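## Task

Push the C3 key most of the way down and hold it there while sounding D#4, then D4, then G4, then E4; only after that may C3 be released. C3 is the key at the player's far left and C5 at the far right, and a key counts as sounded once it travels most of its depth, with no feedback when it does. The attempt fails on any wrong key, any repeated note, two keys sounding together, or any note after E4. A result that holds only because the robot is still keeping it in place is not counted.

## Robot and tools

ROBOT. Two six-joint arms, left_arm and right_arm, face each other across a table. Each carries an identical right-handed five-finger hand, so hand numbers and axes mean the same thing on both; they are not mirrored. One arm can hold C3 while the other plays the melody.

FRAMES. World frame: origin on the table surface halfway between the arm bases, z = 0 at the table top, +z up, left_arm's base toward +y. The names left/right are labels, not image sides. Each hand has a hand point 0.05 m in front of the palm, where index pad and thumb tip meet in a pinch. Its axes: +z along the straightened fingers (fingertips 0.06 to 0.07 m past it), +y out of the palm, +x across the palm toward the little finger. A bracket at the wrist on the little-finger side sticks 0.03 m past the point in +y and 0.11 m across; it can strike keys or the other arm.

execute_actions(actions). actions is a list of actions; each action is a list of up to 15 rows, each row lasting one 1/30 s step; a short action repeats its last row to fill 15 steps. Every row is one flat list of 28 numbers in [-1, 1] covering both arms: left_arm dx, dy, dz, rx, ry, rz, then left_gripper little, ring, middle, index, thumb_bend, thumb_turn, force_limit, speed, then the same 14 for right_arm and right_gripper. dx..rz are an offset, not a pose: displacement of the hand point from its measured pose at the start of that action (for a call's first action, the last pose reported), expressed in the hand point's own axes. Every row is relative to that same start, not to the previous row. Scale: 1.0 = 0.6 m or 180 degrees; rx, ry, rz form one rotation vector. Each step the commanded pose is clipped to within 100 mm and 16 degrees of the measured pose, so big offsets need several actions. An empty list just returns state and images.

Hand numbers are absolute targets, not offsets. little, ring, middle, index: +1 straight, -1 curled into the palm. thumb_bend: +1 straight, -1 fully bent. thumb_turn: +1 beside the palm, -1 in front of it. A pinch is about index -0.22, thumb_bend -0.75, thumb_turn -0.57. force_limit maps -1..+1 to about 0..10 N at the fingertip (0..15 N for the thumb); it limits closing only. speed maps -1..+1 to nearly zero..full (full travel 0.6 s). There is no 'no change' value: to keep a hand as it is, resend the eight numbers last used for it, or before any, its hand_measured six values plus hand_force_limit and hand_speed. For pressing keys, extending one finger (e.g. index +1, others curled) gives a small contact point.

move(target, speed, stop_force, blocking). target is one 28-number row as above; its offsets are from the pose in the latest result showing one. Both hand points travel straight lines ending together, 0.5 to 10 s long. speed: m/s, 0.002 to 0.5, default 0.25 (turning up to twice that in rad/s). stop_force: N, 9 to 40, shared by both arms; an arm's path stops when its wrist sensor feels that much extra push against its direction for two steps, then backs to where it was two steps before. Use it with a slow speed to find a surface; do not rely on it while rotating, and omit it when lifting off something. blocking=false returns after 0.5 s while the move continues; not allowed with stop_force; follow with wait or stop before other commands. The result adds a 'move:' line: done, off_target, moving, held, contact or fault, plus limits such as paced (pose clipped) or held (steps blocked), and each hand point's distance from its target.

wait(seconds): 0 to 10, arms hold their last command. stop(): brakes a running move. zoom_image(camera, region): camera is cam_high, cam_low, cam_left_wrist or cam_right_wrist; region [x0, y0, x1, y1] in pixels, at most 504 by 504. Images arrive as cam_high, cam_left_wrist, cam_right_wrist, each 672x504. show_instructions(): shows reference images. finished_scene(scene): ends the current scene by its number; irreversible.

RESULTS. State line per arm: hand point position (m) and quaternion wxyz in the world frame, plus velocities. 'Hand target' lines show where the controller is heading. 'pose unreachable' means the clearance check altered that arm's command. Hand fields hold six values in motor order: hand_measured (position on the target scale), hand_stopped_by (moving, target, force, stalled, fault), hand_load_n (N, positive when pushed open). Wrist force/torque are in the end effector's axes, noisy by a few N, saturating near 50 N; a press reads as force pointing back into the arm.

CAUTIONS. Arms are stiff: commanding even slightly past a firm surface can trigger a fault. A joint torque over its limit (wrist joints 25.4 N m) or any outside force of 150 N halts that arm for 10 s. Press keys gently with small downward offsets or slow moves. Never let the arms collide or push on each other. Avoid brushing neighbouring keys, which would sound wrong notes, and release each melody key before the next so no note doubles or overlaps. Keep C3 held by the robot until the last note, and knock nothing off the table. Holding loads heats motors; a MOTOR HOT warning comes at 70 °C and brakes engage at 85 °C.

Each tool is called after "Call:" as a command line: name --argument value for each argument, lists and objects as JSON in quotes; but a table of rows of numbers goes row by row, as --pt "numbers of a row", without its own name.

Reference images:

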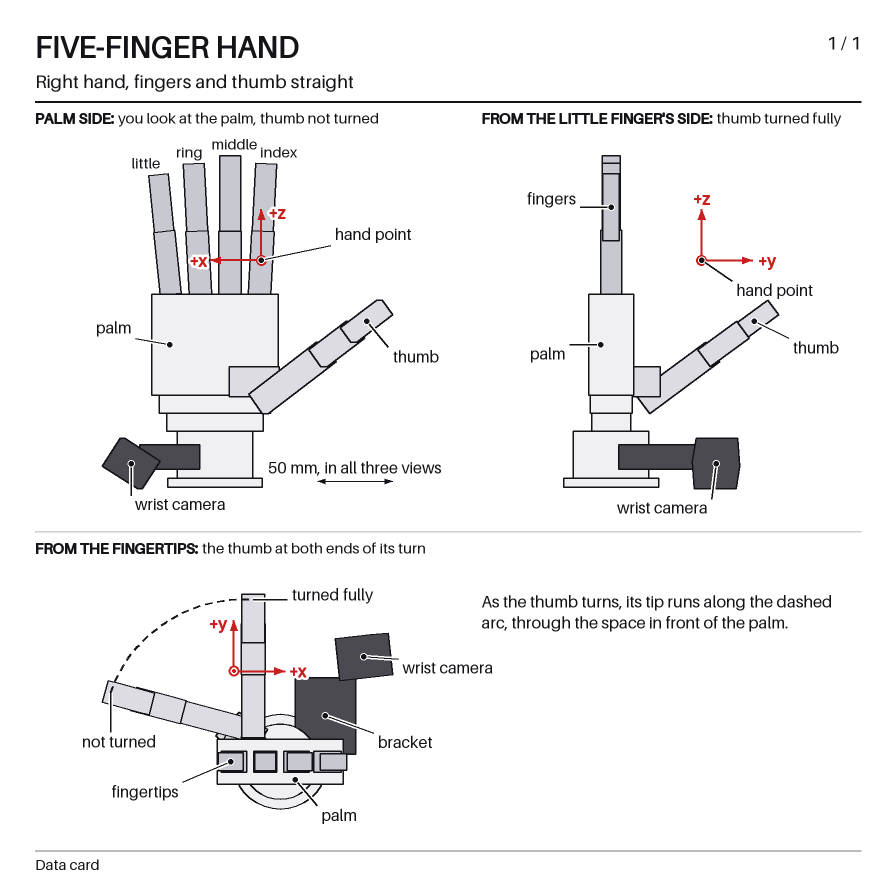

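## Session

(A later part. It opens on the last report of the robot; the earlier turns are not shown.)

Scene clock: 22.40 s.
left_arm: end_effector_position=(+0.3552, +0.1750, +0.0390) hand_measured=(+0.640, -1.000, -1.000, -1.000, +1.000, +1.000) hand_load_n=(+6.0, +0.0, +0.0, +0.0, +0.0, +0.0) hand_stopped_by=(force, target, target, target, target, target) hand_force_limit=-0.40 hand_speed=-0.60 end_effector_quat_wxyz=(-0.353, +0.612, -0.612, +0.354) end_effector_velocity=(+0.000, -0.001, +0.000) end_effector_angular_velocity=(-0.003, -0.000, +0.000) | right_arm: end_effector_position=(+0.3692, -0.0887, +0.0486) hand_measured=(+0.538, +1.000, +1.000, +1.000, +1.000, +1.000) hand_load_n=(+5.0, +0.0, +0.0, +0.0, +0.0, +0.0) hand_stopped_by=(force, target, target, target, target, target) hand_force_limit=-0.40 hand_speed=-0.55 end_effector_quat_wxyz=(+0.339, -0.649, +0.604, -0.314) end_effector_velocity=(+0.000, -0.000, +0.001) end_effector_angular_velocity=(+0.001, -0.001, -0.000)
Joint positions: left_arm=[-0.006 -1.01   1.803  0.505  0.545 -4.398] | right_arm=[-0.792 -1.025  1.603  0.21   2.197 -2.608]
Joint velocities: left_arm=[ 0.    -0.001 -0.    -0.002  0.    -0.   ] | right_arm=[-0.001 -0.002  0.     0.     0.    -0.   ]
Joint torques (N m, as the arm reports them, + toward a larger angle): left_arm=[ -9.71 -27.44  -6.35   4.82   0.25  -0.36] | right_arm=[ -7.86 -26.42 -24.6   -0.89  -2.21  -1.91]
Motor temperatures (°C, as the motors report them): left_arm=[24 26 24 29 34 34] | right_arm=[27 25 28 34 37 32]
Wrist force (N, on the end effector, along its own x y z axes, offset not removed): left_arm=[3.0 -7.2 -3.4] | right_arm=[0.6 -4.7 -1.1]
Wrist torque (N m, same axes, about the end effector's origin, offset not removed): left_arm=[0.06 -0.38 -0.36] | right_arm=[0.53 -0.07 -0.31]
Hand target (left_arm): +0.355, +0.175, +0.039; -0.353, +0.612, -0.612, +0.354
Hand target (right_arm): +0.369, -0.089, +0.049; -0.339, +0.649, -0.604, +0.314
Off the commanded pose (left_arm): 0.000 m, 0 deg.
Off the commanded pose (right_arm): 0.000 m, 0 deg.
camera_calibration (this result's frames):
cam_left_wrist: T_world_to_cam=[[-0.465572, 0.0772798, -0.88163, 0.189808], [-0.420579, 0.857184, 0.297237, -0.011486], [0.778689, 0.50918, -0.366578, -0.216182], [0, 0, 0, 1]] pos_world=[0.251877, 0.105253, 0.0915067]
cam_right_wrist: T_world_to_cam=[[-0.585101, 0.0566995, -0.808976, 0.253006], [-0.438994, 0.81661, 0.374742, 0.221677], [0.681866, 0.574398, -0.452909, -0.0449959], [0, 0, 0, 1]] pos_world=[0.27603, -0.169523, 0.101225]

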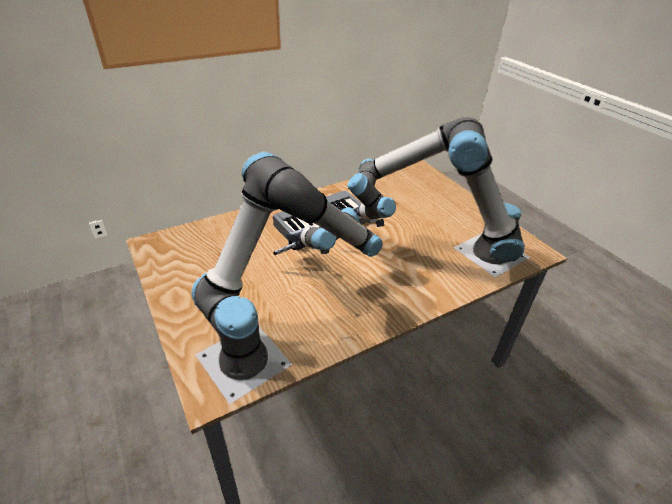

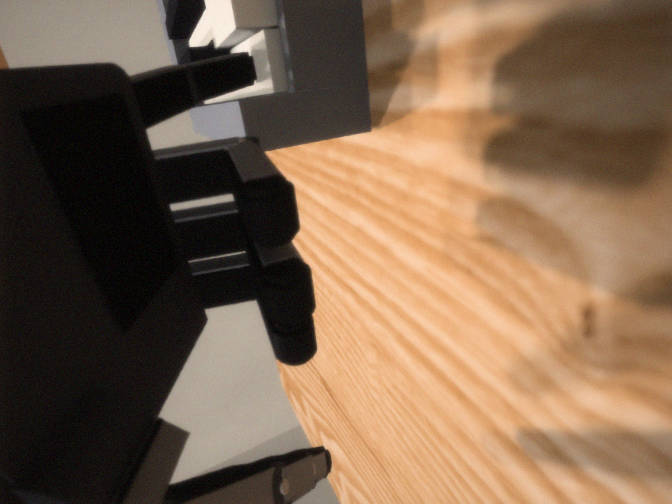

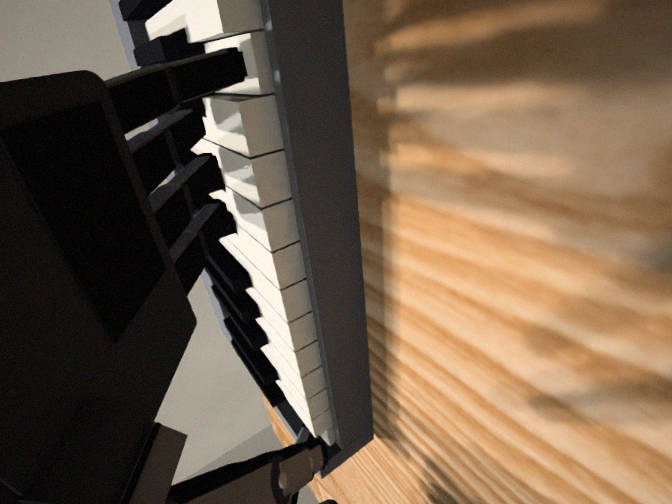

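Call:
execute_actions --actions '[[[0,0,0,0,0,0, 0.5,-1,-1,-1,1,1,-0.4,-0.6, 0,0,0,0,0,0, 1,1,1,1,1,1,-0.4,0.2],[0,0,0,0,0,0, 0.5,-1,-1,-1,1,1,-0.4,-0.6, 0.0002,0.0019,-0.0027,0,0,0, 1,1,1,1,1,1,-0.4,0.2],[0,0,0,0,0,0, 0.5,-1,-1,-1,1,1,-0.4,-0.6, 0.0004,0.0039,-0.0055,0,0,0, 1,1,1,1,1,1,-0.4,0.2],[0,0,0,0,0,0, 0.5,-1,-1,-1,1,1,-0.4,-0.6, 0.0006,0.0058,-0.0082,0,0,0, 1,1,1,1,1,1,-0.4,0.2],[0,0,0,0,0,0, 0.5,-1,-1,-1,1,1,-0.4,-0.6, 0.0006,0.0058,-0.0082,0,0,0, 1,1,1,1,1,1,-0.4,0.2],[0,0,0,0,0,0, 0.5,-1,-1,-1,1,1,-0.4,-0.6, 0.0006,0.0058,-0.0082,0,0,0, 1,1,1,1,1,1,-0.4,0.2],[0,0,0,0,0,0, 0.5,-1,-1,-1,1,1,-0.4,-0.6, 0.0006,0.0058,-0.0082,0,0,0, 1,1,1,1,1,1,-0.4,0.2],[0,0,0,0,0,0, 0.5,-1,-1,-1,1,1,-0.4,-0.6, 0.0006,0.0058,-0.0082,0,0,0, 1,1,1,1,1,1,-0.4,0.2],[0,0,0,0,0,0, 0.5,-1,-1,-1,1,1,-0.4,-0.6, 0.0006,0.0058,-0.0082,0,0,0, 1,1,0.6,1,1,1,-0.4,-0.55]]]'

Call:
wait --seconds 0.2

Call:
zoom_image --camera "cam_right_wrist" --region '[160, 10, 330, 260]'

Scene clock: 23.17 s.
left_arm: end_effector_position=(+0.3552, +0.1750, +0.0390) hand_measured=(+0.640, -1.000, -1.000, -1.000, +1.000, +1.000) hand_load_n=(+6.0, +0.0, +0.0, +0.0, +0.0, +0.0) hand_stopped_by=(force, target, target, target, target, target) hand_force_limit=-0.40 hand_speed=-0.60 end_effector_quat_wxyz=(-0.353, +0.612, -0.612, +0.354) end_effector_velocity=(-0.001, -0.000, -0.000) end_effector_angular_velocity=(+0.001, +0.000, -0.002) | right_arm: end_effector_position=(+0.3634, -0.0895, +0.0486) hand_measured=(+1.000, +1.000, +0.902, +1.000, +1.000, +1.000) hand_load_n=(+0.0, +0.0, +1.0, +0.0, +0.0, +0.0) hand_stopped_by=(target, target, moving, target, target, target) hand_force_limit=-0.40 hand_speed=-0.55 end_effector_quat_wxyz=(+0.339, -0.649, +0.605, -0.314) end_effector_velocity=(-0.002, -0.001, +0.001) end_effector_angular_velocity=(-0.002, +0.000, +0.000)
Joint positions: left_arm=[-0.006 -1.01   1.803  0.505  0.545 -4.398] | right_arm=[-0.784 -1.031  1.612  0.21   2.203 -2.6  ]
Joint velocities: left_arm=[-0.002  0.     0.     0.     0.     0.   ] | right_arm=[ 0.002 -0.003  0.003  0.002  0.002  0.   ]
Joint torques (N m, as the arm reports them, + toward a larger angle): left_arm=[-10.44 -25.72  -5.05   4.75   0.53  -0.35] | right_arm=[ 11.3  -54.07  -2.31  -1.53   2.54   1.89]
Motor temperatures (°C, as the motors report them): left_arm=[24 26 24 29 34 34] | right_arm=[27 25 28 34 37 32]
Wrist force (N, on the end effector, along its own x y z axes, offset not removed): left_arm=[-1.0 -5.9 -2.2] | right_arm=[-1.3 1.7 0.4]
Wrist torque (N m, same axes, about the end effector's origin, offset not removed): left_arm=[0.33 0.08 -0.64] | right_arm=[0.53 0.11 -0.09]
Hand target (left_arm): +0.355, +0.175, +0.039; -0.353, +0.612, -0.612, +0.354
Hand target (right_arm): +0.363, -0.090, +0.049; -0.339, +0.649, -0.604, +0.314
Off the commanded pose (left_arm): 0.000 m, 0 deg.
Off the commanded pose (right_arm): 0.000 m, 0 deg.
camera_calibration (this result's frames):
cam_left_wrist: T_world_to_cam=[[-0.465572, 0.0772796, -0.88163, 0.189808], [-0.420579, 0.857184, 0.297236, -0.0114859], [0.778689, 0.50918, -0.366578, -0.216182], [0, 0, 0, 1]] pos_world=[0.251877, 0.105253, 0.0915067]
cam_right_wrist: T_world_to_cam=[[-0.585141, 0.0566814, -0.808948, 0.249604], [-0.438948, 0.816642, 0.374728, 0.219777], [0.681861, 0.574355, -0.452971, -0.0406127], [0, 0, 0, 1]] pos_world=[0.270217, -0.170301, 0.101164]

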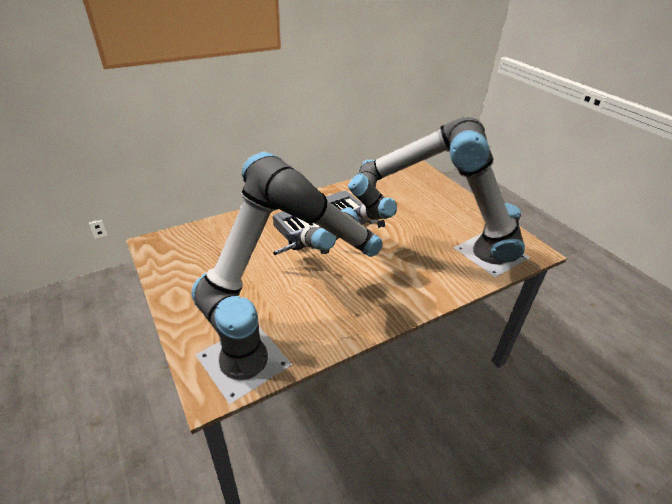

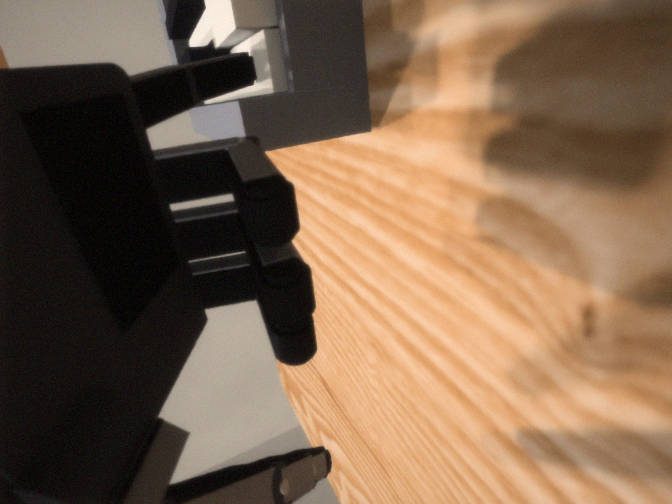

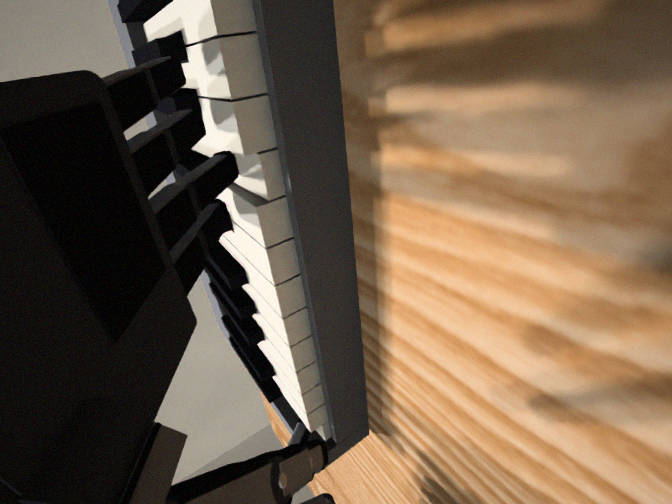

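Scene clock: 23.37 s.
left_arm: end_effector_position=(+0.3552, +0.1750, +0.0390) hand_measured=(+0.640, -1.000, -1.000, -1.000, +1.000, +1.000) hand_load_n=(+5.5, +0.0, +0.0, +0.0, +0.0, +0.0) hand_stopped_by=(force, target, target, target, target, target) hand_force_limit=-0.40 hand_speed=-0.60 end_effector_quat_wxyz=(-0.353, +0.612, -0.612, +0.354) end_effector_velocity=(-0.000, -0.000, +0.000) end_effector_angular_velocity=(-0.001, -0.000, -0.000) | right_arm: end_effector_position=(+0.3633, -0.0895, +0.0487) hand_measured=(+1.000, +1.000, +0.806, +1.000, +1.000, +1.000) hand_load_n=(+0.0, +0.0, +9.5, +0.0, +0.0, +0.0) hand_stopped_by=(target, target, force, target, target, target) hand_force_limit=-0.40 hand_speed=-0.55 end_effector_quat_wxyz=(+0.339, -0.649, +0.605, -0.314) end_effector_velocity=(-0.000, -0.000, -0.001) end_effector_angular_velocity=(-0.001, +0.001, -0.000)
Joint positions: left_arm=[-0.006 -1.01   1.803  0.505  0.545 -4.398] | right_arm=[-0.783 -1.031  1.613  0.209  2.203 -2.6  ]
Joint velocities: left_arm=[-0.    -0.001  0.    -0.     0.    -0.   ] | right_arm=[ 0.     0.001  0.001 -0.    -0.     0.   ]
Joint torques (N m, as the arm reports them, + toward a larger angle): left_arm=[-10.61 -27.4   -6.14   4.82   0.32  -0.56] | right_arm=[ 12.69 -48.9    1.86   0.88   0.72   2.04]
Motor temperatures (°C, as the motors report them): left_arm=[24 26 24 29 34 34] | right_arm=[27 25 28 34 37 32]
Wrist force (N, on the end effector, along its own x y z axes, offset not removed): left_arm=[2.3 -7.3 -1.7] | right_arm=[0.0 -6.7 -1.8]
Wrist torque (N m, same axes, about the end effector's origin, offset not removed): left_arm=[0.00 -0.40 -0.30] | right_arm=[1.01 0.16 -0.14]
Hand target (left_arm): +0.355, +0.175, +0.039; -0.353, +0.612, -0.612, +0.354
Hand target (right_arm): +0.363, -0.090, +0.049; -0.339, +0.649, -0.604, +0.314
Off the commanded pose (left_arm): 0.000 m, 0 deg.
Off the commanded pose (right_arm): 0.000 m, 0 deg.
wait: 0.20 s; no rest
camera_calibration (this result's frames):
cam_left_wrist: T_world_to_cam=[[-0.465572, 0.0772793, -0.88163, 0.189808], [-0.420579, 0.857184, 0.297236, -0.0114859], [0.778689, 0.50918, -0.366578, -0.216182], [0, 0, 0, 1]] pos_world=[0.251877, 0.105253, 0.0915068]
cam_right_wrist: T_world_to_cam=[[-0.584916, 0.0568981, -0.809096, 0.249603], [-0.438984, 0.816599, 0.374778, 0.219689], [0.682031, 0.574394, -0.452664, -0.0405837], [0, 0, 0, 1]] pos_world=[0.270116, -0.170288, 0.101247]

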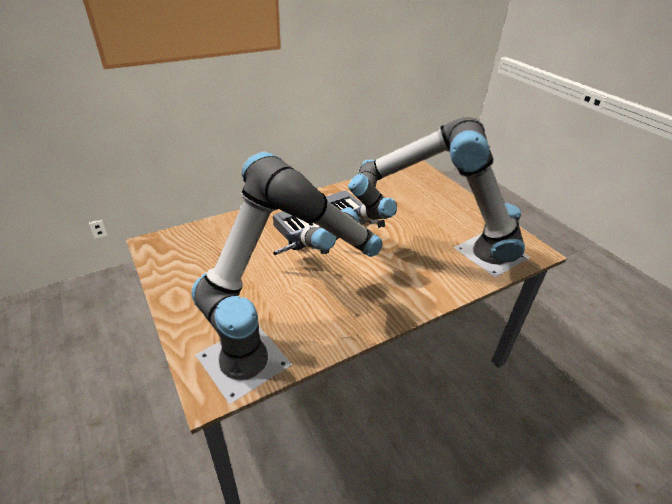

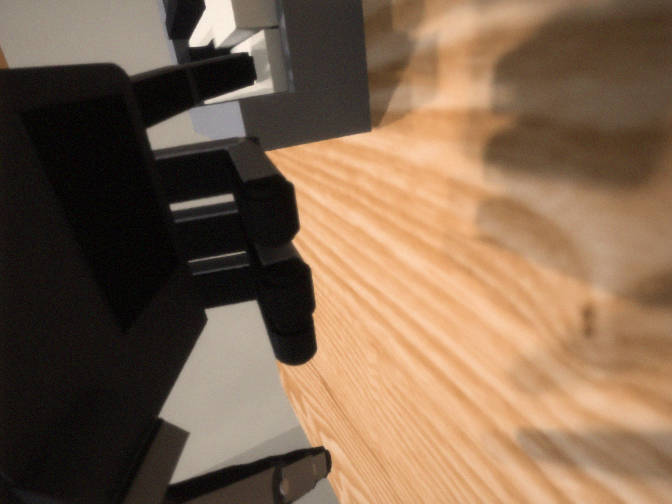

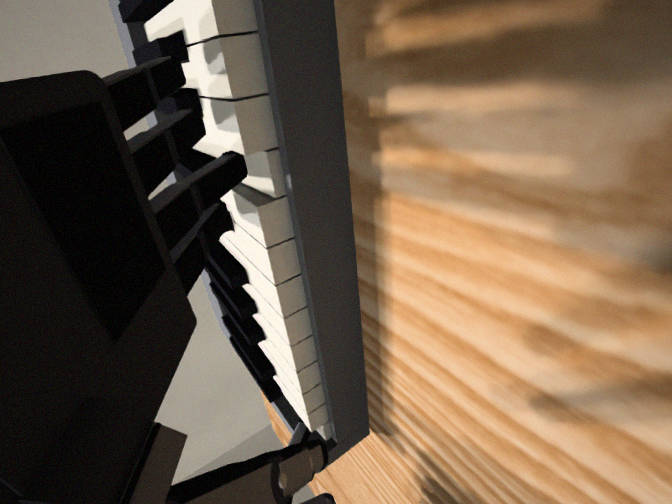

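Region (160, 10, 330, 260) of cam_right_wrist's 672x504 image, scaled by 2.016, with more detail than that image has; it fills the left 343 columns of this view, and the rest is white.

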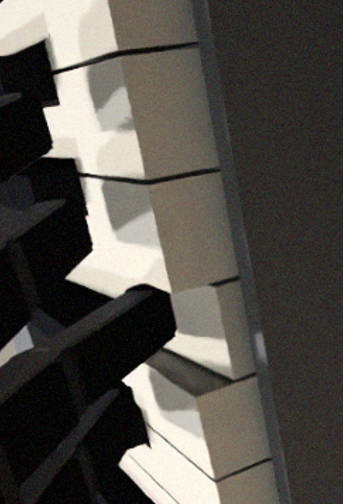

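Call:
execute_actions --actions '[[[0,0,0,0,0,0, 0.5,-1,-1,-1,1,1,-0.4,0, 0,0,0,0,0,0, 1,1,1,1,1,1,-0.4,0],[0,0,0,0,0,0, 0.5,-1,-1,-1,1,1,-0.4,0, 0,-0.003,-0.002,0,0,0, 1,1,1,1,1,1,-0.4,0],[0,0,0,0,0,0, 0.5,-1,-1,-1,1,1,-0.4,0, 0,-0.007,-0.005,0,0,0, 1,1,1,1,1,1,-0.4,0],[0,-0.003,-0.002,0,0,0, 1,-1,-1,-1,1,1,-0.4,0.2, 0,-0.011,-0.008,0,0,0, 1,1,1,1,1,1,-0.4,0],[0,-0.007,-0.004,0,0,0, 1,-1,-1,-1,1,1,-0.4,0.2, 0,-0.015,-0.0105,0,0,0, 1,1,1,1,1,1,-0.4,0],[0,-0.011,-0.0065,0,0,0, 1,-1,-1,-1,1,1,-0.4,0.2, 0,-0.018,-0.0126,0,0,0, 1,1,1,1,1,1,-0.4,0],[0,-0.015,-0.0087,0,0,0, 1,-1,-1,-1,1,1,-0.4,0.2, 0,-0.02,-0.014,0,0,0, 1,1,1,1,1,1,-0.4,0],[0,-0.018,-0.0104,0,0,0, 1,-1,-1,-1,1,1,-0.4,0.2, 0,-0.02,-0.014,0,0,0, 1,1,1,1,1,1,-0.4,0]]]'

Scene clock: 24.10 s.
left_arm: end_effector_position=(+0.3551, +0.1750, +0.0504) hand_measured=(+1.000, -1.000, -1.000, -1.000, +1.000, +1.000) hand_load_n=(+0.0, +0.0, +0.0, +0.0, +0.0, +0.0) hand_stopped_by=(target, target, target, target, target, target) hand_force_limit=-0.40 hand_speed=0.20 end_effector_quat_wxyz=(-0.353, +0.612, -0.612, +0.354) end_effector_velocity=(+0.000, +0.001, +0.010) end_effector_angular_velocity=(+0.002, +0.000, +0.000) | right_arm: end_effector_position=(+0.3633, -0.0895, +0.0627) hand_measured=(+1.000, +1.000, +1.000, +1.000, +1.000, +1.000) hand_load_n=(+0.0, +0.0, +0.0, +0.0, +0.0, +0.0) hand_stopped_by=(target, target, target, target, target, target) hand_force_limit=-0.40 hand_speed=0.00 end_effector_quat_wxyz=(+0.339, -0.649, +0.604, -0.314) end_effector_velocity=(+0.001, -0.000, +0.006) end_effector_angular_velocity=(+0.000, +0.001, -0.002)
Joint positions: left_arm=[-0.006 -1.03   1.797  0.531  0.545 -4.398] | right_arm=[-0.783 -1.049  1.6    0.24   2.203 -2.6  ]
Joint velocities: left_arm=[ 0.    -0.017 -0.005  0.024 -0.     0.   ] | right_arm=[-0.001 -0.007 -0.007  0.015 -0.     0.001]
Joint torques (N m, as the arm reports them, + toward a larger angle): left_arm=[  4.85 -40.69 -21.93   5.12  -0.13   2.31] | right_arm=[ -0.26 -55.67 -27.     3.54  -1.69  -1.21]
Motor temperatures (°C, as the motors report them): left_arm=[24 26 24 29 34 34] | right_arm=[27 25 28 34 37 32]
Wrist force (N, on the end effector, along its own x y z axes, offset not removed): left_arm=[2.0 0.2 0.2] | right_arm=[-1.7 1.1 -0.4]
Wrist torque (N m, same axes, about the end effector's origin, offset not removed): left_arm=[-0.22 -0.51 -0.02] | right_arm=[0.38 0.20 -0.07]
Hand target (left_arm): +0.355, +0.175, +0.051; -0.353, +0.612, -0.612, +0.354
Hand target (right_arm): +0.363, -0.090, +0.063; -0.339, +0.649, -0.605, +0.314
Off the commanded pose (left_arm): 0.001 m, 0 deg.
Off the commanded pose (right_arm): 0.001 m, 0 deg.
camera_calibration (this result's frames):
cam_left_wrist: T_world_to_cam=[[-0.465543, 0.0773461, -0.881639, 0.199864], [-0.420467, 0.857241, 0.29723, -0.0149271], [0.778766, 0.509074, -0.366561, -0.211974], [0, 0, 0, 1]] pos_world=[0.251847, 0.105247, 0.102944]
cam_right_wrist: T_world_to_cam=[[-0.584885, 0.0569255, -0.809116, 0.260876], [-0.439064, 0.816531, 0.374833, 0.21443], [0.682006, 0.574488, -0.452583, -0.0342173], [0, 0, 0, 1]] pos_world=[0.270068, -0.170282, 0.115217]

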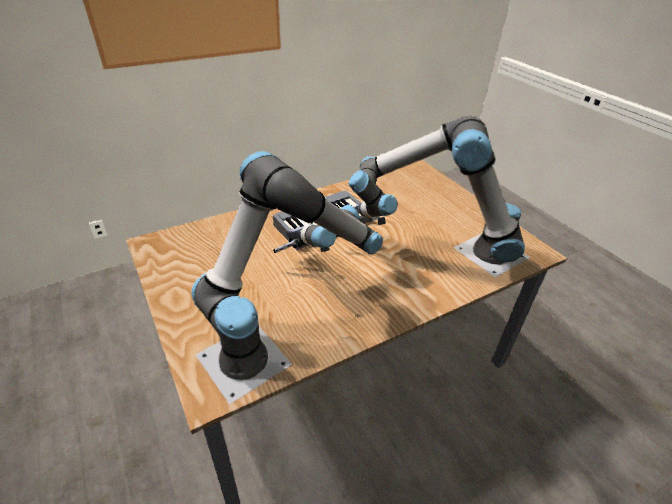

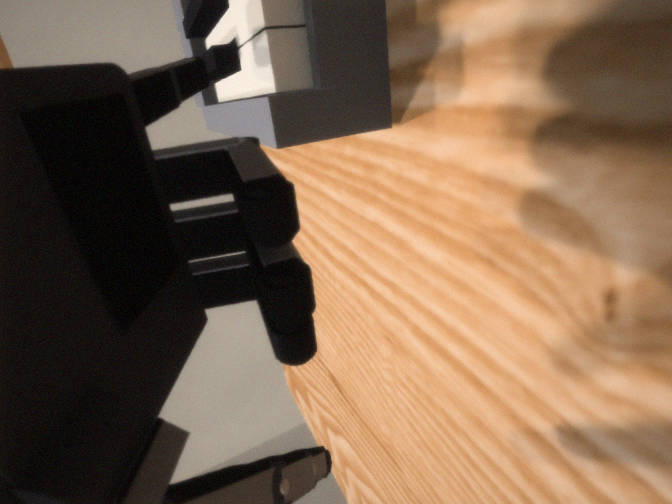

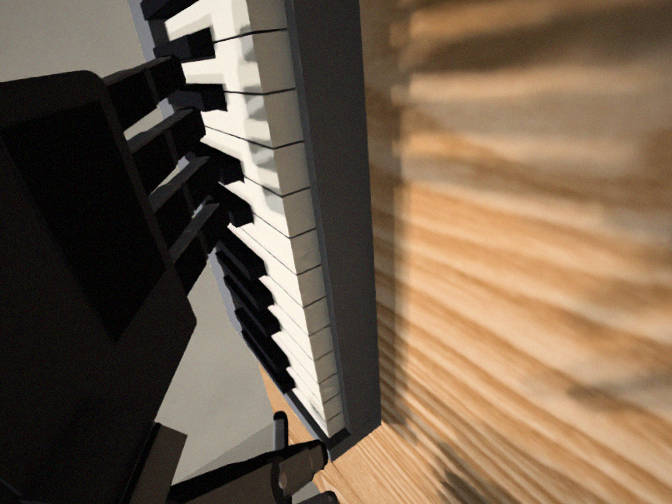

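Call:
finished_scene --scene 1

The scene is finished: the task was done.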